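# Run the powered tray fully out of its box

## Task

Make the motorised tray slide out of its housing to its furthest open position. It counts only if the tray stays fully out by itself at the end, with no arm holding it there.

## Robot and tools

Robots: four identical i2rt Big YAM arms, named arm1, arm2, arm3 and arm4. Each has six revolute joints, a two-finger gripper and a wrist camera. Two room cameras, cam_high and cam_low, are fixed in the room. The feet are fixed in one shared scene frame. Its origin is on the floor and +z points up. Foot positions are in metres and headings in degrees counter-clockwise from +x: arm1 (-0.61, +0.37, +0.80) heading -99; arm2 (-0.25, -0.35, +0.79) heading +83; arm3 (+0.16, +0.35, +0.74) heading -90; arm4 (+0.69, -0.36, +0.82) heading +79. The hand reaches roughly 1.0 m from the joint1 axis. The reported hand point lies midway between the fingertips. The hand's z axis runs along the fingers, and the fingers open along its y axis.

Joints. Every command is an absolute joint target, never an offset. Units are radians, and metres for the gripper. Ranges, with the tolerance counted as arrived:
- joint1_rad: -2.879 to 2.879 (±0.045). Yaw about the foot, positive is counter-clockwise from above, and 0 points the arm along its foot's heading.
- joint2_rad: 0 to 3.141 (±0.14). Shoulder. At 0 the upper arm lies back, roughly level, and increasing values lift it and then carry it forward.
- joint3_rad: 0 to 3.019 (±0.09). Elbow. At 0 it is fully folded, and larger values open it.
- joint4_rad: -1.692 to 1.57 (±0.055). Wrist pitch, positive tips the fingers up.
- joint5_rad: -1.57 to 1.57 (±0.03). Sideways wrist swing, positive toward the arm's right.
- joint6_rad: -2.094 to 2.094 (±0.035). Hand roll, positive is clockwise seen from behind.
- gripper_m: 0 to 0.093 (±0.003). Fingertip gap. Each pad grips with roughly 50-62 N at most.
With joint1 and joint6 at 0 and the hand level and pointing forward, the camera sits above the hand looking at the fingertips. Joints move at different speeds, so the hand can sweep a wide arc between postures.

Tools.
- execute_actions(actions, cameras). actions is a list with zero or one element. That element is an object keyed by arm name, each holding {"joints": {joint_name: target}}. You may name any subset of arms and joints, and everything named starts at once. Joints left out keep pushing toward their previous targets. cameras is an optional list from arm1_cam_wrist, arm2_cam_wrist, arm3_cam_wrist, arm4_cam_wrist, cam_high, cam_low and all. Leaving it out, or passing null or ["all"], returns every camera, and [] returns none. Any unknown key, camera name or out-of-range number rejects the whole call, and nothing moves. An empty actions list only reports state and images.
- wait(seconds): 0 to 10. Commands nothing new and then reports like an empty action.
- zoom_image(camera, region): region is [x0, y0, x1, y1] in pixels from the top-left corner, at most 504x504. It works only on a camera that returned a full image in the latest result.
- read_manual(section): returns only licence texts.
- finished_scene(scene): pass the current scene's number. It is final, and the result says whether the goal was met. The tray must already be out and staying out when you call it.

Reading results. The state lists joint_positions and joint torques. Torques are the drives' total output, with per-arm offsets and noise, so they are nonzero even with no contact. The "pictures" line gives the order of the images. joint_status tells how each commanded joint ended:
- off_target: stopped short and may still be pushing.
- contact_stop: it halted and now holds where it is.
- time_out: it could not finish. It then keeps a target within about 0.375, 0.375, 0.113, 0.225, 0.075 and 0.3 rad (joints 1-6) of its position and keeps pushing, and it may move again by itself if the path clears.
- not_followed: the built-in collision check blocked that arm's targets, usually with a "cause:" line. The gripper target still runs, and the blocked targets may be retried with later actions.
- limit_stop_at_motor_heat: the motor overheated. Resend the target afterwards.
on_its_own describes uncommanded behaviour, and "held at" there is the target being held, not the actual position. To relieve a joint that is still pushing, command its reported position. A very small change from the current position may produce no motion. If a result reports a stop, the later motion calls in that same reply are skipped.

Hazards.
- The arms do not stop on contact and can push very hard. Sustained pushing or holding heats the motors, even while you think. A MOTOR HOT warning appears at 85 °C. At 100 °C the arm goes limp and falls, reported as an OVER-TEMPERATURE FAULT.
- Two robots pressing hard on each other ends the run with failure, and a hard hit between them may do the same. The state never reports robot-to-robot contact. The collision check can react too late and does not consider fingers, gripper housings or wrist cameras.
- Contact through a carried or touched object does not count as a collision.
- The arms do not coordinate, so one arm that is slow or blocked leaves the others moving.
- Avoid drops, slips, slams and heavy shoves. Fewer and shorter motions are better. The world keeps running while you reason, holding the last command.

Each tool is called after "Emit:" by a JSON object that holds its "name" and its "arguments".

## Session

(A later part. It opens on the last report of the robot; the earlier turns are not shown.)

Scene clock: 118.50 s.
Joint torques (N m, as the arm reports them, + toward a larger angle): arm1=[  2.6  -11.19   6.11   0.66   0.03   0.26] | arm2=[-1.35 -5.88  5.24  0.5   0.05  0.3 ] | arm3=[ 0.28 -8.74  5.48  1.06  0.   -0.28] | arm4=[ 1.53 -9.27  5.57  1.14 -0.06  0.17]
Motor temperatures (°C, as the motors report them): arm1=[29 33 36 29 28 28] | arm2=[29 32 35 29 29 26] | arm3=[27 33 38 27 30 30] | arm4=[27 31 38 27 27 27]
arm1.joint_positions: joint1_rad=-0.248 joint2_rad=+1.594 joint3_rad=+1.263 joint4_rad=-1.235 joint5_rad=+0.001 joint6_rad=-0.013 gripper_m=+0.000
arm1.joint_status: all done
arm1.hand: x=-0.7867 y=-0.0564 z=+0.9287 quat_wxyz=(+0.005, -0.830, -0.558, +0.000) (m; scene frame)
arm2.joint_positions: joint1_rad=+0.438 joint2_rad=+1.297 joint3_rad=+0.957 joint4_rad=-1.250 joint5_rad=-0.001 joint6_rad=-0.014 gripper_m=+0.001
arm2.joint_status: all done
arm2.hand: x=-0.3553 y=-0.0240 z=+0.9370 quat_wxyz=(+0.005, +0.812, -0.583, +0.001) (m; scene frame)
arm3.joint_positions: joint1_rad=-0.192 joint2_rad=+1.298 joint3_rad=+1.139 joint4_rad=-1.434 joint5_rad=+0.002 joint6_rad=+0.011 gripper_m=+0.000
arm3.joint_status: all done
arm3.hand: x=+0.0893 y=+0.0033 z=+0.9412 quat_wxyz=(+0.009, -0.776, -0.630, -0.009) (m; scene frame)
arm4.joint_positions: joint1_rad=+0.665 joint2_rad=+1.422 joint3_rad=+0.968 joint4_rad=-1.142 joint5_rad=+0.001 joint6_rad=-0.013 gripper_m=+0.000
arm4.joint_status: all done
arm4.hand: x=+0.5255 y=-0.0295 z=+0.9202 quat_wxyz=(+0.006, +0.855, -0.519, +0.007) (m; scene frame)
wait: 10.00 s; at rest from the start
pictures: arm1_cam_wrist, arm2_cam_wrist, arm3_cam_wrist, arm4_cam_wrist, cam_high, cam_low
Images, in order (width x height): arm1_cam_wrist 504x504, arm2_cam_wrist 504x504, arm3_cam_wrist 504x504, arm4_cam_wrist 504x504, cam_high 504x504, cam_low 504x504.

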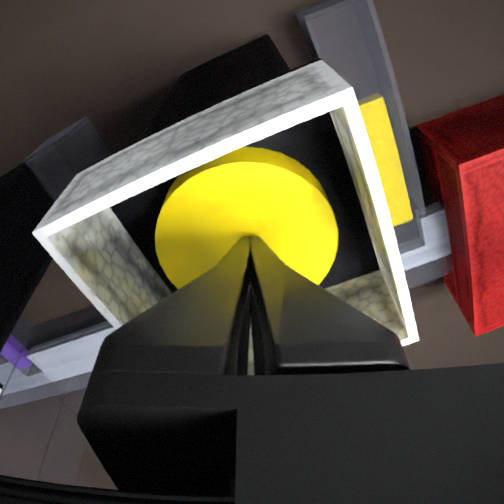

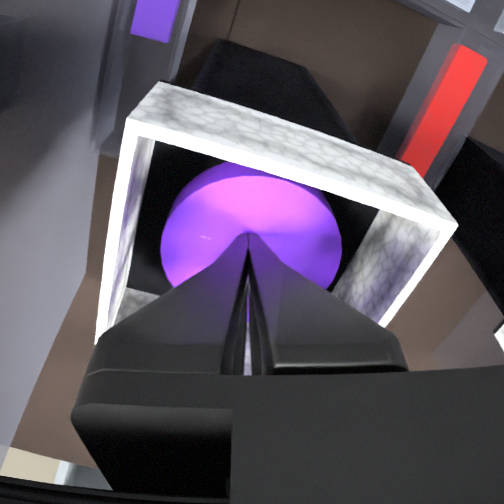

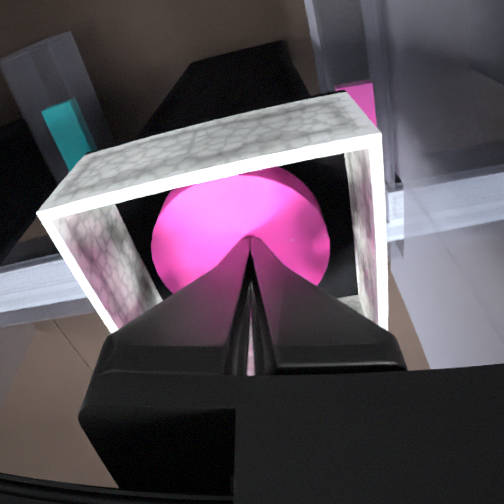

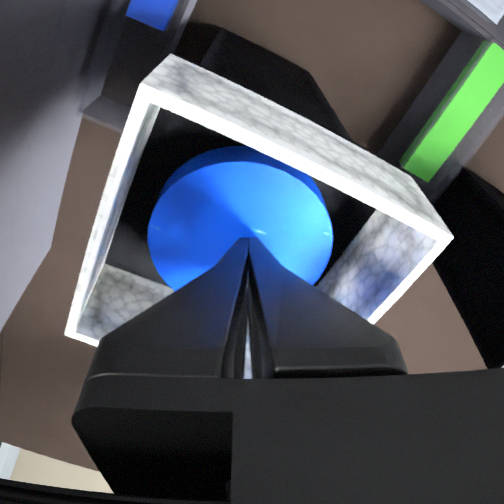

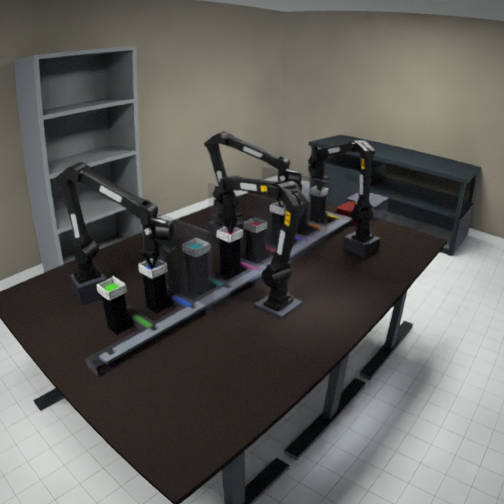

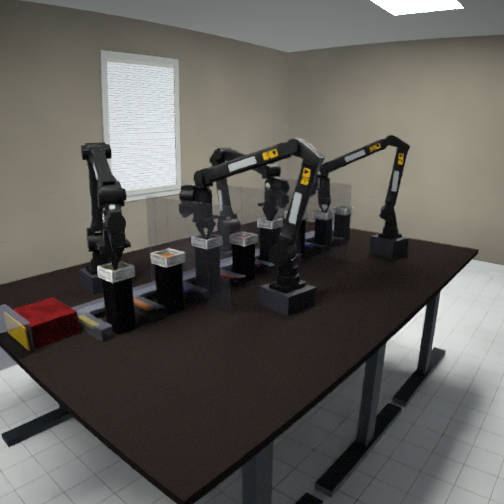

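Emit:
{"name": "execute_actions", "arguments": {"actions": [{"arm1":{"joints":{"joint2_rad":1.5,"joint3_rad":1.32,"joint4_rad":-1.29}},"arm4":{"joints":{"joint2_rad":1.33,"joint3_rad":1.03,"joint4_rad":-1.22}}}], "cameras": []}}

Emit:
{"name": "execute_actions", "arguments": {"actions": [{"arm1":{"joints":{"joint1_rad":0.245,"joint2_rad":1.455,"joint3_rad":1.22,"joint4_rad":-1.33}},"arm4":{"joints":{"joint1_rad":0.045,"joint2_rad":1.28,"joint3_rad":0.95,"joint4_rad":-1.24}}}], "cameras": []}}

Emit:
{"name": "execute_actions", "arguments": {"actions": [{"arm1":{"joints":{"joint2_rad":1.54,"joint3_rad":1.12,"joint4_rad":-1.21}},"arm4":{"joints":{"joint2_rad":1.36,"joint3_rad":0.84,"joint4_rad":-1.1}}}], "cameras": ["cam_high"]}}

Emit:
{"name": "wait", "arguments": {"seconds": 7}}

Scene clock: 127.57 s.
Joint torques (N m, as the arm reports them, + toward a larger angle): arm1=[  1.27 -13.53  13.35   0.    -0.03   0.21] | arm2=[-1.33 -5.9   5.26  0.53  0.05  0.3 ] | arm3=[ 0.4  -8.93  5.54  1.03  0.   -0.33] | arm4=[ 1.52 -9.53 10.88  0.22 -0.07  0.17]
Motor temperatures (°C, as the motors report them): arm1=[29 33 36 29 28 28] | arm2=[29 32 35 29 29 26] | arm3=[27 33 38 27 30 30] | arm4=[27 31 38 27 27 27]
arm1.joint_positions: joint1_rad=-0.248 joint2_rad=+1.498 joint3_rad=+1.265 joint4_rad=-1.279 joint5_rad=+0.001 joint6_rad=-0.013 gripper_m=+0.000
arm1.joint_status: all done
arm1.hand: x=-0.7816 y=-0.0450 z=+0.9706 quat_wxyz=(-0.010, -0.830, -0.558, +0.023) (m; scene frame)
arm2.joint_positions: joint1_rad=+0.438 joint2_rad=+1.297 joint3_rad=+0.957 joint4_rad=-1.250 joint5_rad=-0.001 joint6_rad=-0.014 gripper_m=+0.001
arm2.joint_status: not commanded
arm2.hand: x=-0.3553 y=-0.0240 z=+0.9370 quat_wxyz=(+0.005, +0.812, -0.583, +0.001) (m; scene frame)
arm3.joint_positions: joint1_rad=-0.192 joint2_rad=+1.298 joint3_rad=+1.139 joint4_rad=-1.434 joint5_rad=+0.002 joint6_rad=+0.011 gripper_m=+0.000
arm3.joint_status: not commanded
arm3.hand: x=+0.0893 y=+0.0033 z=+0.9412 quat_wxyz=(+0.009, -0.776, -0.630, -0.009) (m; scene frame)
arm4.joint_positions: joint1_rad=+0.665 joint2_rad=+1.320 joint3_rad=+0.994 joint4_rad=-1.209 joint5_rad=+0.001 joint6_rad=-0.013 gripper_m=+0.000
arm4.joint_status: all done
arm4.hand: x=+0.5283 y=-0.0349 z=+0.9646 quat_wxyz=(-0.010, +0.854, -0.519, -0.018) (m; scene frame)
pictures: none
No camera images: the call's "cameras" was empty. Leave "cameras" out to get every camera's image.

Scene clock: 128.80 s.
Joint torques (N m, as the arm reports them, + toward a larger angle): arm1=[  0.53 -14.21   8.17  -0.04   0.08   0.22] | arm2=[-1.31 -5.91  5.26  0.52  0.06  0.3 ] | arm3=[ 0.68 -8.58  5.48  1.07 -0.02 -0.33] | arm4=[ 0.68 -9.78  7.35  0.13 -0.07  0.16]
Motor temperatures (°C, as the motors report them): arm1=[29 33 37 29 28 28] | arm2=[29 32 35 29 29 26] | arm3=[27 33 38 27 30 30] | arm4=[27 31 38 27 27 27]
arm1.joint_positions: joint1_rad=+0.250 joint2_rad=+1.465 joint3_rad=+1.227 joint4_rad=-1.318 joint5_rad=-0.001 joint6_rad=-0.013 gripper_m=+0.000
arm1.joint_status: all done
arm1.hand: x=-0.5651 y=-0.0547 z=+0.9691 quat_wxyz=(-0.001, -0.667, -0.745, +0.002) (m; scene frame)
arm2.joint_positions: joint1_rad=+0.438 joint2_rad=+1.297 joint3_rad=+0.957 joint4_rad=-1.250 joint5_rad=-0.001 joint6_rad=-0.014 gripper_m=+0.001
arm2.joint_status: not commanded
arm2.hand: x=-0.3553 y=-0.0240 z=+0.9370 quat_wxyz=(+0.005, +0.812, -0.583, +0.001) (m; scene frame)
arm3.joint_positions: joint1_rad=-0.192 joint2_rad=+1.298 joint3_rad=+1.139 joint4_rad=-1.434 joint5_rad=+0.002 joint6_rad=+0.011 gripper_m=+0.000
arm3.joint_status: not commanded
arm3.hand: x=+0.0893 y=+0.0033 z=+0.9412 quat_wxyz=(+0.009, -0.776, -0.630, -0.009) (m; scene frame)
arm4.joint_positions: joint1_rad=+0.051 joint2_rad=+1.280 joint3_rad=+0.961 joint4_rad=-1.230 joint5_rad=+0.001 joint6_rad=-0.013 gripper_m=+0.000
arm4.joint_status: all done
arm4.hand: x=+0.7429 y=-0.0180 z=+0.9644 quat_wxyz=(-0.008, +0.658, -0.753, -0.010) (m; scene frame)
pictures: none
No camera images: the call's "cameras" was empty. Leave "cameras" out to get every camera's image.

Scene clock: 129.60 s.
Joint torques (N m, as the arm reports them, + toward a larger angle): arm1=[  0.9  -10.78   5.99   1.15   0.08   0.24] | arm2=[-1.36 -5.83  5.27  0.5   0.05  0.3 ] | arm3=[ 0.64 -8.47  5.43  1.09  0.01 -0.31] | arm4=[ 0.68 -7.66  5.59  1.65 -0.06  0.16]
Motor temperatures (°C, as the motors report them): arm1=[29 33 37 29 28 28] | arm2=[29 32 35 29 29 26] | arm3=[27 33 38 27 30 30] | arm4=[27 31 38 27 27 27]
arm1.joint_positions: joint1_rad=+0.250 joint2_rad=+1.503 joint3_rad=+1.150 joint4_rad=-1.231 joint5_rad=-0.001 joint6_rad=-0.013 gripper_m=+0.000
arm1.joint_status: all done
arm1.hand: x=-0.5657 y=-0.0495 z=+0.9257 quat_wxyz=(+0.009, -0.667, -0.745, -0.008) (m; scene frame)
arm2.joint_positions: joint1_rad=+0.438 joint2_rad=+1.297 joint3_rad=+0.957 joint4_rad=-1.250 joint5_rad=-0.001 joint6_rad=-0.014 gripper_m=+0.001
arm2.joint_status: not commanded
arm2.hand: x=-0.3553 y=-0.0240 z=+0.9370 quat_wxyz=(+0.005, +0.812, -0.583, +0.001) (m; scene frame)
arm3.joint_positions: joint1_rad=-0.192 joint2_rad=+1.298 joint3_rad=+1.139 joint4_rad=-1.434 joint5_rad=+0.002 joint6_rad=+0.011 gripper_m=+0.000
arm3.joint_status: not commanded
arm3.hand: x=+0.0893 y=+0.0033 z=+0.9412 quat_wxyz=(+0.009, -0.776, -0.630, -0.009) (m; scene frame)
arm4.joint_positions: joint1_rad=+0.051 joint2_rad=+1.333 joint3_rad=+0.867 joint4_rad=-1.123 joint5_rad=+0.000 joint6_rad=-0.013 gripper_m=+0.000
arm4.joint_status: all done
arm4.hand: x=+0.7410 y=-0.0285 z=+0.9144 quat_wxyz=(+0.007, +0.658, -0.753, +0.003) (m; scene frame)
pictures: cam_high
Images, in order (width x height): cam_high 504x504.

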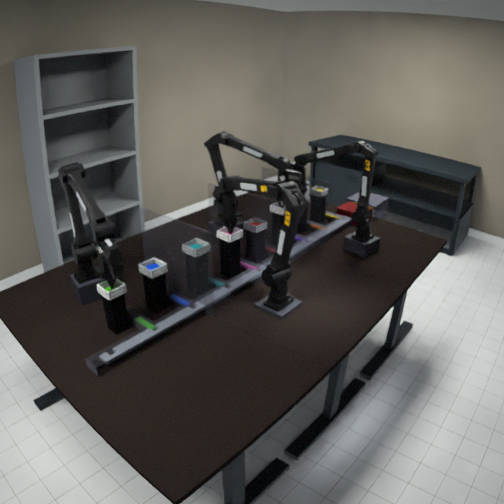

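Scene clock: 136.60 s.
Joint torques (N m, as the arm reports them, + toward a larger angle): arm1=[ 0.84 -9.58  5.77  1.13 -0.01  0.22] | arm2=[-1.25 -5.89  5.25  0.49  0.05  0.3 ] | arm3=[-0.2  -8.52  5.6   1.13 -0.01 -0.32] | arm4=[ 0.71 -7.8   5.6   1.65 -0.07  0.17]
Motor temperatures (°C, as the motors report them): arm1=[29 33 36 29 28 28] | arm2=[29 32 35 29 29 26] | arm3=[27 33 37 27 30 30] | arm4=[27 31 37 27 27 27]
arm1.joint_positions: joint1_rad=+0.250 joint2_rad=+1.503 joint3_rad=+1.150 joint4_rad=-1.231 joint5_rad=-0.001 joint6_rad=-0.013 gripper_m=+0.000
arm1.joint_status: all done
arm1.hand: x=-0.5657 y=-0.0495 z=+0.9257 quat_wxyz=(+0.009, -0.667, -0.745, -0.008) (m; scene frame)
arm2.joint_positions: joint1_rad=+0.438 joint2_rad=+1.297 joint3_rad=+0.957 joint4_rad=-1.250 joint5_rad=-0.001 joint6_rad=-0.014 gripper_m=+0.001
arm2.joint_status: not commanded
arm2.hand: x=-0.3553 y=-0.0240 z=+0.9370 quat_wxyz=(+0.005, +0.812, -0.583, +0.001) (m; scene frame)
arm3.joint_positions: joint1_rad=-0.192 joint2_rad=+1.298 joint3_rad=+1.139 joint4_rad=-1.434 joint5_rad=+0.002 joint6_rad=+0.011 gripper_m=+0.000
arm3.joint_status: not commanded
arm3.hand: x=+0.0893 y=+0.0033 z=+0.9412 quat_wxyz=(+0.009, -0.776, -0.630, -0.009) (m; scene frame)
arm4.joint_positions: joint1_rad=+0.051 joint2_rad=+1.333 joint3_rad=+0.867 joint4_rad=-1.123 joint5_rad=+0.000 joint6_rad=-0.013 gripper_m=+0.000
arm4.joint_status: all done
arm4.hand: x=+0.7410 y=-0.0285 z=+0.9144 quat_wxyz=(+0.007, +0.658, -0.753, +0.003) (m; scene frame)
wait: 7.00 s; at rest by 0.27 s
pictures: arm1_cam_wrist, arm2_cam_wrist, arm3_cam_wrist, arm4_cam_wrist, cam_high, cam_low
Images, in order (width x height): arm1_cam_wrist 504x504, arm2_cam_wrist 504x504, arm3_cam_wrist 504x504, arm4_cam_wrist 504x504, cam_high 504x504, cam_low 504x504.

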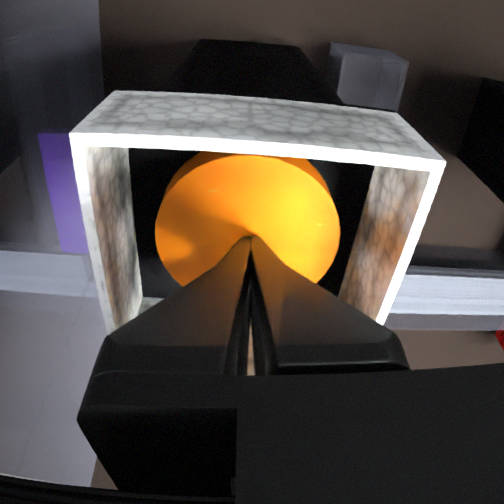

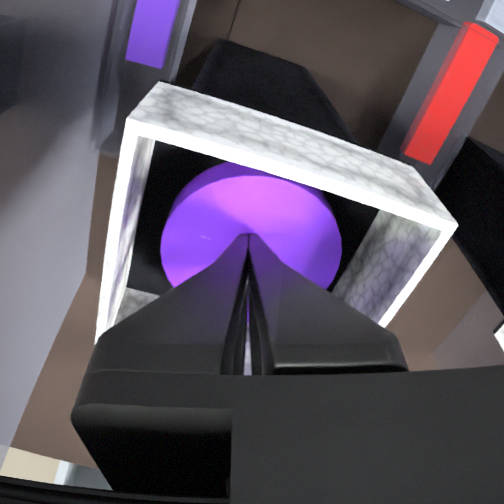

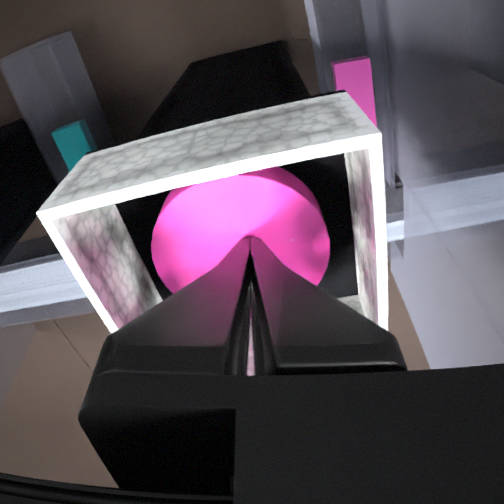

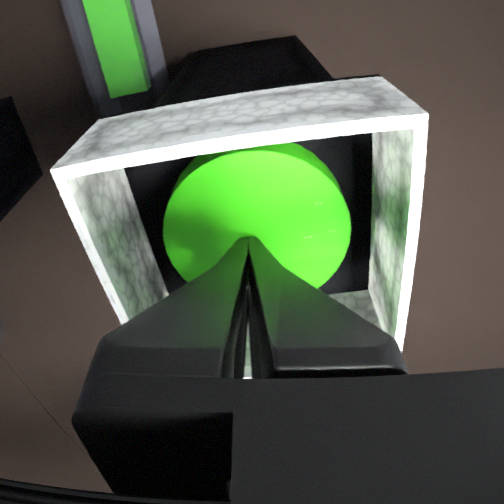

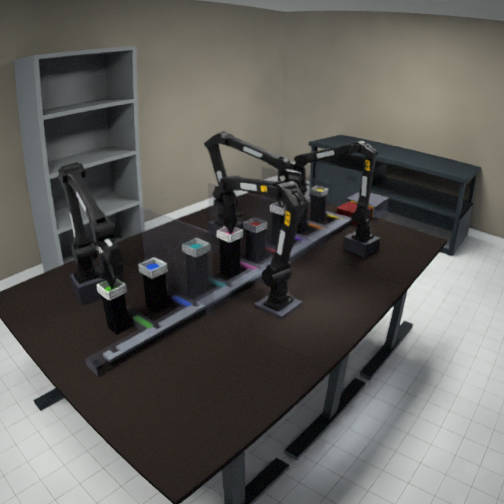

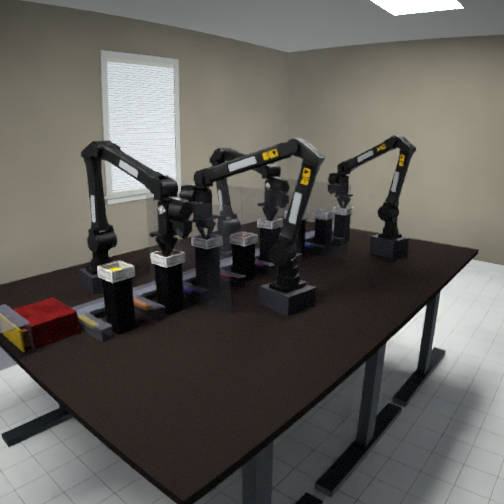

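Emit:
{"name": "wait", "arguments": {"seconds": 6}}

Emit:
{"name": "execute_actions", "arguments": {"actions": [{"arm1":{"joints":{"joint2_rad":1.45,"joint3_rad":1.29,"joint4_rad":-1.36}},"arm2":{"joints":{"joint2_rad":1.24,"joint3_rad":1.07,"joint4_rad":-1.35}},"arm3":{"joints":{"joint2_rad":1.27,"joint3_rad":1.29,"joint4_rad":-1.55}},"arm4":{"joints":{"joint2_rad":1.28,"joint3_rad":1.0,"joint4_rad":-1.27}}}], "cameras": []}}

Emit:
{"name": "execute_actions", "arguments": {"actions": [{"arm1":{"joints":{"joint1_rad":-0.24,"joint2_rad":1.52,"joint3_rad":1.36,"joint4_rad":-1.31}},"arm2":{"joints":{"joint1_rad":-0.21,"joint4_rad":-1.3}},"arm3":{"joints":{"joint1_rad":0.41,"joint4_rad":-1.48}},"arm4":{"joints":{"joint1_rad":0.67,"joint2_rad":1.35,"joint3_rad":1.08}}}], "cameras": []}}

Emit:
{"name": "execute_actions", "arguments": {"actions": [{"arm1":{"joints":{"joint2_rad":1.63,"joint3_rad":1.235,"joint4_rad":-1.22}},"arm2":{"joints":{"joint2_rad":1.35,"joint3_rad":0.86,"joint4_rad":-1.12}},"arm3":{"joints":{"joint2_rad":1.38,"joint3_rad":1.16,"joint4_rad":-1.41}},"arm4":{"joints":{"joint2_rad":1.45,"joint3_rad":0.94,"joint4_rad":-1.13}}}], "cameras": []}}

Emit:
{"name": "wait", "arguments": {"seconds": 10}}

Scene clock: 155.33 s.
Joint torques (N m, as the arm reports them, + toward a larger angle): arm1=[  1.45 -10.66   5.9    1.21   0.08   0.18] | arm2=[-1.26 -5.88  5.26  0.51  0.05  0.3 ] | arm3=[ 0.23 -8.74  5.5   1.21  0.   -0.32] | arm4=[ 0.6  -7.71  5.59  1.7  -0.06  0.17]
Motor temperatures (°C, as the motors report them): arm1=[29 33 36 29 28 28] | arm2=[29 32 34 29 29 26] | arm3=[27 33 37 27 30 30] | arm4=[27 31 37 28 27 27]
arm1.joint_positions: joint1_rad=+0.250 joint2_rad=+1.503 joint3_rad=+1.150 joint4_rad=-1.231 joint5_rad=-0.001 joint6_rad=-0.013 gripper_m=+0.000
arm1.joint_status: all done
arm1.hand: x=-0.5657 y=-0.0495 z=+0.9257 quat_wxyz=(+0.009, -0.667, -0.745, -0.008) (m; scene frame)
arm2.joint_positions: joint1_rad=+0.438 joint2_rad=+1.297 joint3_rad=+0.957 joint4_rad=-1.250 joint5_rad=-0.001 joint6_rad=-0.014 gripper_m=+0.001
arm2.joint_status: not commanded
arm2.hand: x=-0.3553 y=-0.0240 z=+0.9370 quat_wxyz=(+0.005, +0.812, -0.583, +0.001) (m; scene frame)
arm3.joint_positions: joint1_rad=-0.192 joint2_rad=+1.298 joint3_rad=+1.139 joint4_rad=-1.434 joint5_rad=+0.002 joint6_rad=+0.011 gripper_m=+0.000
arm3.joint_status: not commanded
arm3.hand: x=+0.0893 y=+0.0033 z=+0.9412 quat_wxyz=(+0.009, -0.776, -0.630, -0.009) (m; scene frame)
arm4.joint_positions: joint1_rad=+0.051 joint2_rad=+1.333 joint3_rad=+0.867 joint4_rad=-1.123 joint5_rad=+0.000 joint6_rad=-0.013 gripper_m=+0.000
arm4.joint_status: all done
arm4.hand: x=+0.7410 y=-0.0285 z=+0.9144 quat_wxyz=(+0.007, +0.658, -0.753, +0.003) (m; scene frame)
wait: 6.00 s; at rest from the start
pictures: arm1_cam_wrist, arm2_cam_wrist, arm3_cam_wrist, arm4_cam_wrist, cam_high, cam_low
Images, in order (width x height): arm1_cam_wrist 504x504, arm2_cam_wrist 504x504, arm3_cam_wrist 504x504, arm4_cam_wrist 504x504, cam_high 504x504, cam_low 504x504.

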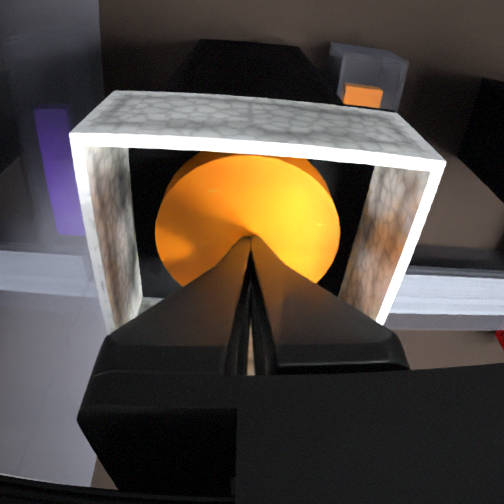

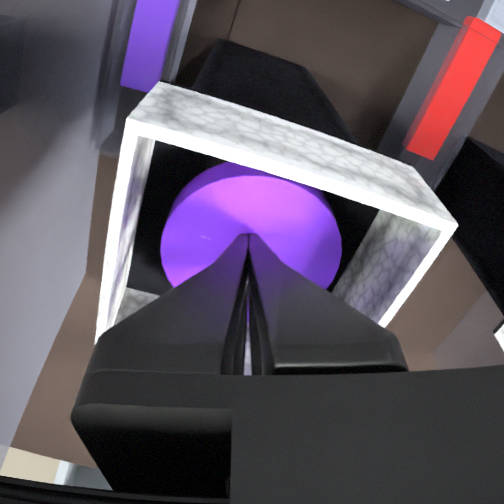

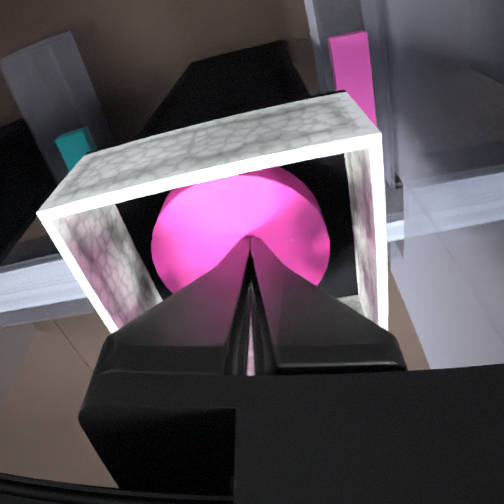

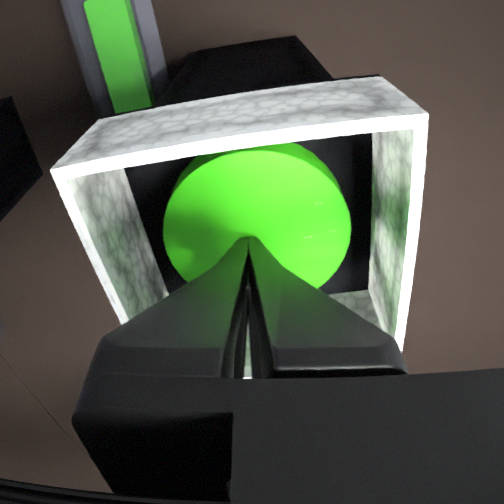

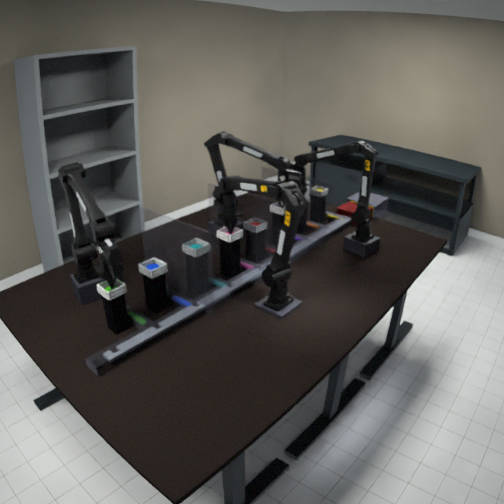

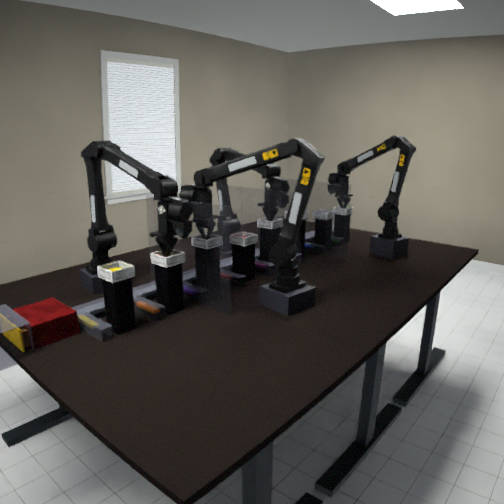

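Scene clock: 156.27 s.
Joint torques (N m, as the arm reports them, + toward a larger angle): arm1=[  1.17 -13.38  12.7   -0.16   0.09   0.2 ] | arm2=[-1.31 -7.55 11.25  0.21  0.06  0.3 ] | arm3=[  0.68 -10.53  11.15  -0.08  -0.02  -0.32] | arm4=[ 0.52 -9.54 10.52  0.11 -0.07  0.17]
Motor temperatures (°C, as the motors report them): arm1=[29 33 36 29 28 28] | arm2=[29 32 35 29 29 26] | arm3=[27 33 38 27 30 30] | arm4=[27 31 37 28 27 27]
arm1.joint_positions: joint1_rad=+0.250 joint2_rad=+1.456 joint3_rad=+1.241 joint4_rad=-1.348 joint5_rad=-0.001 joint6_rad=-0.013 gripper_m=+0.000
arm1.joint_status: all done
arm1.hand: x=-0.5654 y=-0.0518 z=+0.9777 quat_wxyz=(+0.002, -0.667, -0.745, -0.001) (m; scene frame)
arm2.joint_positions: joint1_rad=+0.438 joint2_rad=+1.244 joint3_rad=+1.024 joint4_rad=-1.342 joint5_rad=-0.001 joint6_rad=-0.014 gripper_m=+0.001
arm2.joint_status: all done
arm2.hand: x=-0.3547 y=-0.0249 z=+0.9784 quat_wxyz=(-0.004, +0.812, -0.583, -0.010) (m; scene frame)
arm3.joint_positions: joint1_rad=-0.192 joint2_rad=+1.267 joint3_rad=+1.255 joint4_rad=-1.534 joint5_rad=+0.002 joint6_rad=+0.011 gripper_m=+0.000
arm3.joint_status: all done
arm3.hand: x=+0.0884 y=-0.0011 z=+0.9960 quat_wxyz=(-0.006, -0.776, -0.630, +0.009) (m; scene frame)
arm4.joint_positions: joint1_rad=+0.051 joint2_rad=+1.277 joint3_rad=+0.967 joint4_rad=-1.259 joint5_rad=+0.000 joint6_rad=-0.013 gripper_m=+0.000
arm4.joint_status: all done
arm4.hand: x=+0.7422 y=-0.0225 z=+0.9678 quat_wxyz=(-0.001, +0.658, -0.753, -0.004) (m; scene frame)
pictures: none
No camera images: the call's "cameras" was empty. Leave "cameras" out to get every camera's image.

Scene clock: 157.50 s.
Joint torques (N m, as the arm reports them, + toward a larger angle): arm1=[  1.9  -14.    12.93   1.01   0.01   0.19] | arm2=[-1.11 -7.95 11.27  0.93  0.04  0.29] | arm3=[  0.14 -10.75  11.12   1.35  -0.02  -0.31] | arm4=[  1.59 -10.1   10.96   0.32  -0.06   0.17]
Motor temperatures (°C, as the motors report them): arm1=[29 33 37 29 28 28] | arm2=[29 32 36 29 29 26] | arm3=[27 33 39 27 30 30] | arm4=[27 31 38 27 27 27]
arm1.joint_positions: joint1_rad=-0.249 joint2_rad=+1.520 joint3_rad=+1.308 joint4_rad=-1.318 joint5_rad=+0.001 joint6_rad=-0.013 gripper_m=+0.000
arm1.joint_status: all done
arm1.hand: x=-0.7841 y=-0.0502 z=+0.9774 quat_wxyz=(-0.005, -0.830, -0.557, +0.015) (m; scene frame)
arm2.joint_positions: joint1_rad=-0.211 joint2_rad=+1.244 joint3_rad=+1.024 joint4_rad=-1.307 joint5_rad=-0.001 joint6_rad=-0.014 gripper_m=+0.001
arm2.joint_status: all done
arm2.hand: x=-0.1353 y=-0.0196 z=+0.9768 quat_wxyz=(-0.017, +0.584, -0.812, -0.020) (m; scene frame)
arm3.joint_positions: joint1_rad=+0.412 joint2_rad=+1.267 joint3_rad=+1.255 joint4_rad=-1.494 joint5_rad=+0.002 joint6_rad=+0.010 gripper_m=+0.000
arm3.joint_status: all done
arm3.hand: x=+0.3058 y=+0.0120 z=+0.9965 quat_wxyz=(-0.026, -0.554, -0.832, +0.017) (m; scene frame)
arm4.joint_positions: joint1_rad=+0.665 joint2_rad=+1.343 joint3_rad=+1.043 joint4_rad=-1.263 joint5_rad=+0.000 joint6_rad=-0.012 gripper_m=+0.000
arm4.joint_status: all done
arm4.hand: x=+0.5261 y=-0.0302 z=+0.9746 quat_wxyz=(-0.003, +0.854, -0.520, -0.007) (m; scene frame)
pictures: none
No camera images: the call's "cameras" was empty. Leave "cameras" out to get every camera's image.

Scene clock: 158.40 s.
Joint torques (N m, as the arm reports them, + toward a larger angle): arm1=[  2.22 -12.48   5.85   0.99   0.02   0.26] | arm2=[-1.25 -5.89  5.07  0.65  0.05  0.29] | arm3=[ 0.23 -9.32  5.47  0.9  -0.03 -0.32] | arm4=[ 1.69 -9.28  5.53  1.08 -0.04  0.16]
Motor temperatures (°C, as the motors report them): arm1=[29 33 37 29 28 28] | arm2=[29 32 36 29 29 26] | arm3=[27 33 39 27 30 30] | arm4=[27 31 38 27 27 27]
arm1.joint_positions: joint1_rad=-0.249 joint2_rad=+1.596 joint3_rad=+1.268 joint4_rad=-1.225 joint5_rad=+0.001 joint6_rad=-0.013 gripper_m=+0.000
arm1.joint_status: all done
arm1.hand: x=-0.7887 y=-0.0601 z=+0.9297 quat_wxyz=(+0.001, -0.830, -0.557, +0.006) (m; scene frame)
arm2.joint_positions: joint1_rad=-0.211 joint2_rad=+1.328 joint3_rad=+0.896 joint4_rad=-1.121 joint5_rad=-0.001 joint6_rad=-0.014 gripper_m=+0.001
arm2.joint_status: all done
arm2.hand: x=-0.1361 y=-0.0192 z=+0.9037 quat_wxyz=(-0.006, +0.584, -0.812, -0.012) (m; scene frame)
arm3.joint_positions: joint1_rad=+0.412 joint2_rad=+1.343 joint3_rad=+1.201 joint4_rad=-1.419 joint5_rad=+0.002 joint6_rad=+0.010 gripper_m=+0.000
arm3.joint_status: all done
arm3.hand: x=+0.3105 y=+0.0014 z=+0.9487 quat_wxyz=(-0.003, -0.554, -0.833, +0.002) (m; scene frame)
arm4.joint_positions: joint1_rad=+0.665 joint2_rad=+1.422 joint3_rad=+0.969 joint4_rad=-1.140 joint5_rad=+0.000 joint6_rad=-0.012 gripper_m=+0.000
arm4.joint_status: all done
arm4.hand: x=+0.5251 y=-0.0286 z=+0.9205 quat_wxyz=(+0.005, +0.854, -0.520, +0.006) (m; scene frame)
pictures: none
No camera images: the call's "cameras" was empty. Leave "cameras" out to get every camera's image.

Scene clock: 168.40 s.
Joint torques (N m, as the arm reports them, + toward a larger angle): arm1=[  2.59 -12.66   5.83   0.65   0.02   0.26] | arm2=[-1.23 -6.26  5.06  0.63  0.05  0.3 ] | arm3=[ 0.49 -8.78  5.43  1.03  0.01 -0.29] | arm4=[ 1.7  -9.29  5.51  1.07 -0.04  0.17]
Motor temperatures (°C, as the motors report them): arm1=[29 33 36 29 28 28] | arm2=[29 32 35 29 29 26] | arm3=[27 33 38 27 30 30] | arm4=[27 31 37 27 27 27]
arm1.joint_positions: joint1_rad=-0.249 joint2_rad=+1.596 joint3_rad=+1.268 joint4_rad=-1.225 joint5_rad=+0.001 joint6_rad=-0.013 gripper_m=+0.000
arm1.joint_status: all done
arm1.hand: x=-0.7887 y=-0.0601 z=+0.9297 quat_wxyz=(+0.001, -0.830, -0.557, +0.006) (m; scene frame)
arm2.joint_positions: joint1_rad=-0.211 joint2_rad=+1.328 joint3_rad=+0.896 joint4_rad=-1.121 joint5_rad=-0.001 joint6_rad=-0.014 gripper_m=+0.001
arm2.joint_status: all done
arm2.hand: x=-0.1361 y=-0.0192 z=+0.9037 quat_wxyz=(-0.006, +0.584, -0.812, -0.012) (m; scene frame)
arm3.joint_positions: joint1_rad=+0.412 joint2_rad=+1.343 joint3_rad=+1.201 joint4_rad=-1.419 joint5_rad=+0.002 joint6_rad=+0.010 gripper_m=+0.000
arm3.joint_status: all done
arm3.hand: x=+0.3105 y=+0.0014 z=+0.9487 quat_wxyz=(-0.003, -0.554, -0.833, +0.002) (m; scene frame)
arm4.joint_positions: joint1_rad=+0.665 joint2_rad=+1.422 joint3_rad=+0.969 joint4_rad=-1.140 joint5_rad=+0.000 joint6_rad=-0.012 gripper_m=+0.000
arm4.joint_status: all done
arm4.hand: x=+0.5251 y=-0.0286 z=+0.9205 quat_wxyz=(+0.005, +0.854, -0.520, +0.006) (m; scene frame)
wait: 10.00 s; at rest by 0.27 s
pictures: arm1_cam_wrist, arm2_cam_wrist, arm3_cam_wrist, arm4_cam_wrist, cam_high, cam_low
Images, in order (width x height): arm1_cam_wrist 504x504, arm2_cam_wrist 504x504, arm3_cam_wrist 504x504, arm4_cam_wrist 504x504, cam_high 504x504, cam_low 504x504.

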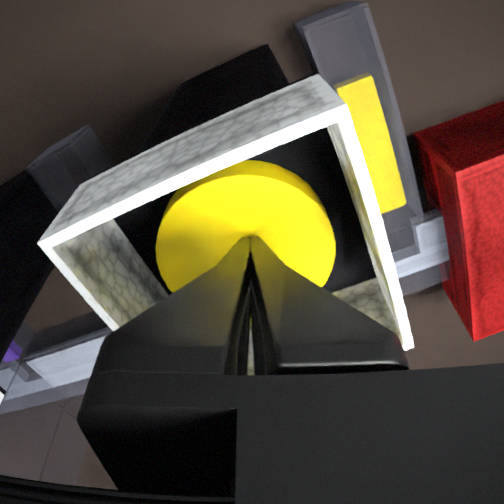

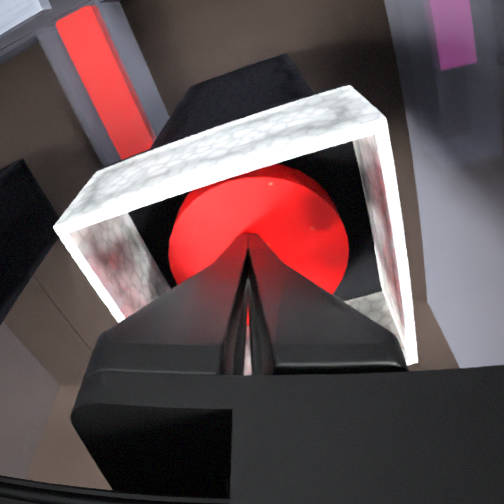

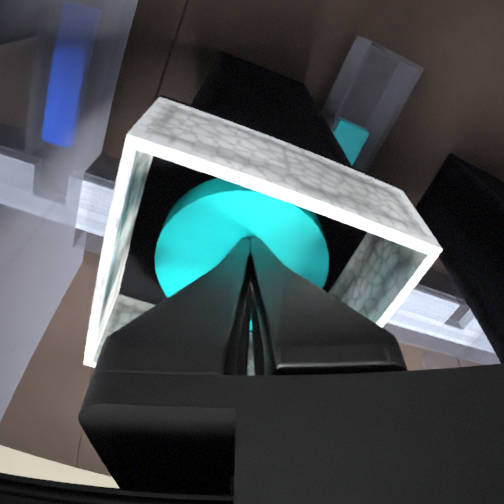

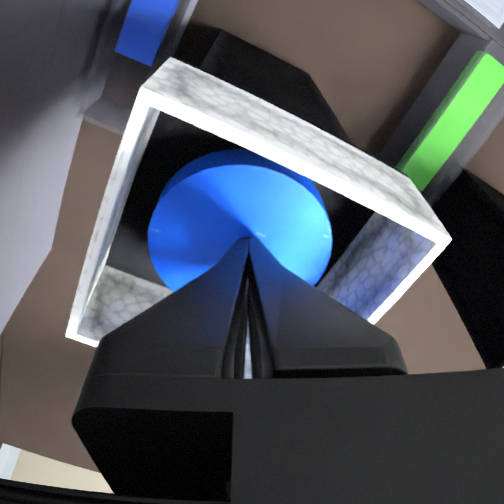

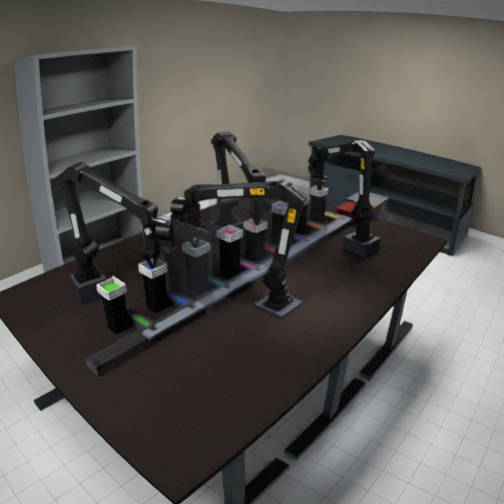

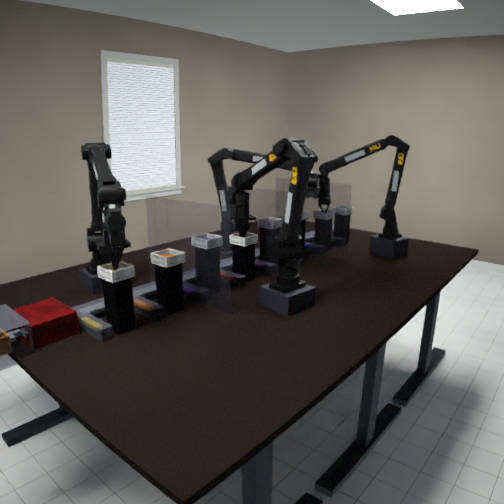

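Emit:
{"name": "execute_actions", "arguments": {"actions": [{"arm1":{"joints":{"joint2_rad":1.54,"joint3_rad":1.3}},"arm2":{"joints":{"joint2_rad":1.27,"joint3_rad":0.93}},"arm3":{"joints":{"joint2_rad":1.29,"joint3_rad":1.23}},"arm4":{"joints":{"joint2_rad":1.37,"joint3_rad":1.0}}}], "cameras": []}}

Emit:
{"name": "finished_scene", "arguments": {"scene": 2}}

Scene clock: 173.50 s.
Joint torques (N m, as the arm reports them, + toward a larger angle): arm1=[  2.24 -15.14  11.17   0.53   0.03   0.21] | arm2=[-1.35 -7.4  10.12  0.69  0.05  0.29] | arm3=[  0.36 -10.41  10.71   0.96   0.01  -0.31] | arm4=[  1.53 -10.49  10.25   1.19  -0.04   0.16]
Motor temperatures (°C, as the motors report them): arm1=[29 34 36 29 28 28] | arm2=[29 32 35 29 29 26] | arm3=[27 33 38 27 30 30] | arm4=[27 31 38 27 27 27]
arm1.joint_positions: joint1_rad=-0.249 joint2_rad=+1.545 joint3_rad=+1.268 joint4_rad=-1.224 joint5_rad=+0.001 joint6_rad=-0.013 gripper_m=+0.000
arm1.joint_status: all done
arm1.hand: x=-0.7883 y=-0.0596 z=+0.9521 quat_wxyz=(-0.013, -0.830, -0.557, +0.027) (m; scene frame)
arm2.joint_positions: joint1_rad=-0.211 joint2_rad=+1.270 joint3_rad=+0.896 joint4_rad=-1.121 joint5_rad=-0.001 joint6_rad=-0.014 gripper_m=+0.001
arm2.joint_status: all done
arm2.hand: x=-0.1356 y=-0.0186 z=+0.9225 quat_wxyz=(-0.030, +0.583, -0.811, -0.029) (m; scene frame)
arm3.joint_positions: joint1_rad=+0.412 joint2_rad=+1.281 joint3_rad=+1.201 joint4_rad=-1.417 joint5_rad=+0.002 joint6_rad=+0.010 gripper_m=+0.000
arm3.joint_status: all done
arm3.hand: x=+0.3083 y=+0.0063 z=+0.9711 quat_wxyz=(-0.030, -0.554, -0.832, +0.019) (m; scene frame)
arm4.joint_positions: joint1_rad=+0.665 joint2_rad=+1.365 joint3_rad=+0.969 joint4_rad=-1.139 joint5_rad=+0.000 joint6_rad=-0.012 gripper_m=+0.000
arm4.joint_status: all done
arm4.hand: x=+0.5247 y=-0.0277 z=+0.9403 quat_wxyz=(-0.010, +0.854, -0.519, -0.018) (m; scene frame)
pictures: none
No camera images: the call's "cameras" was empty. Leave "cameras" out to get every camera's image.

The scene is finished: the task was done.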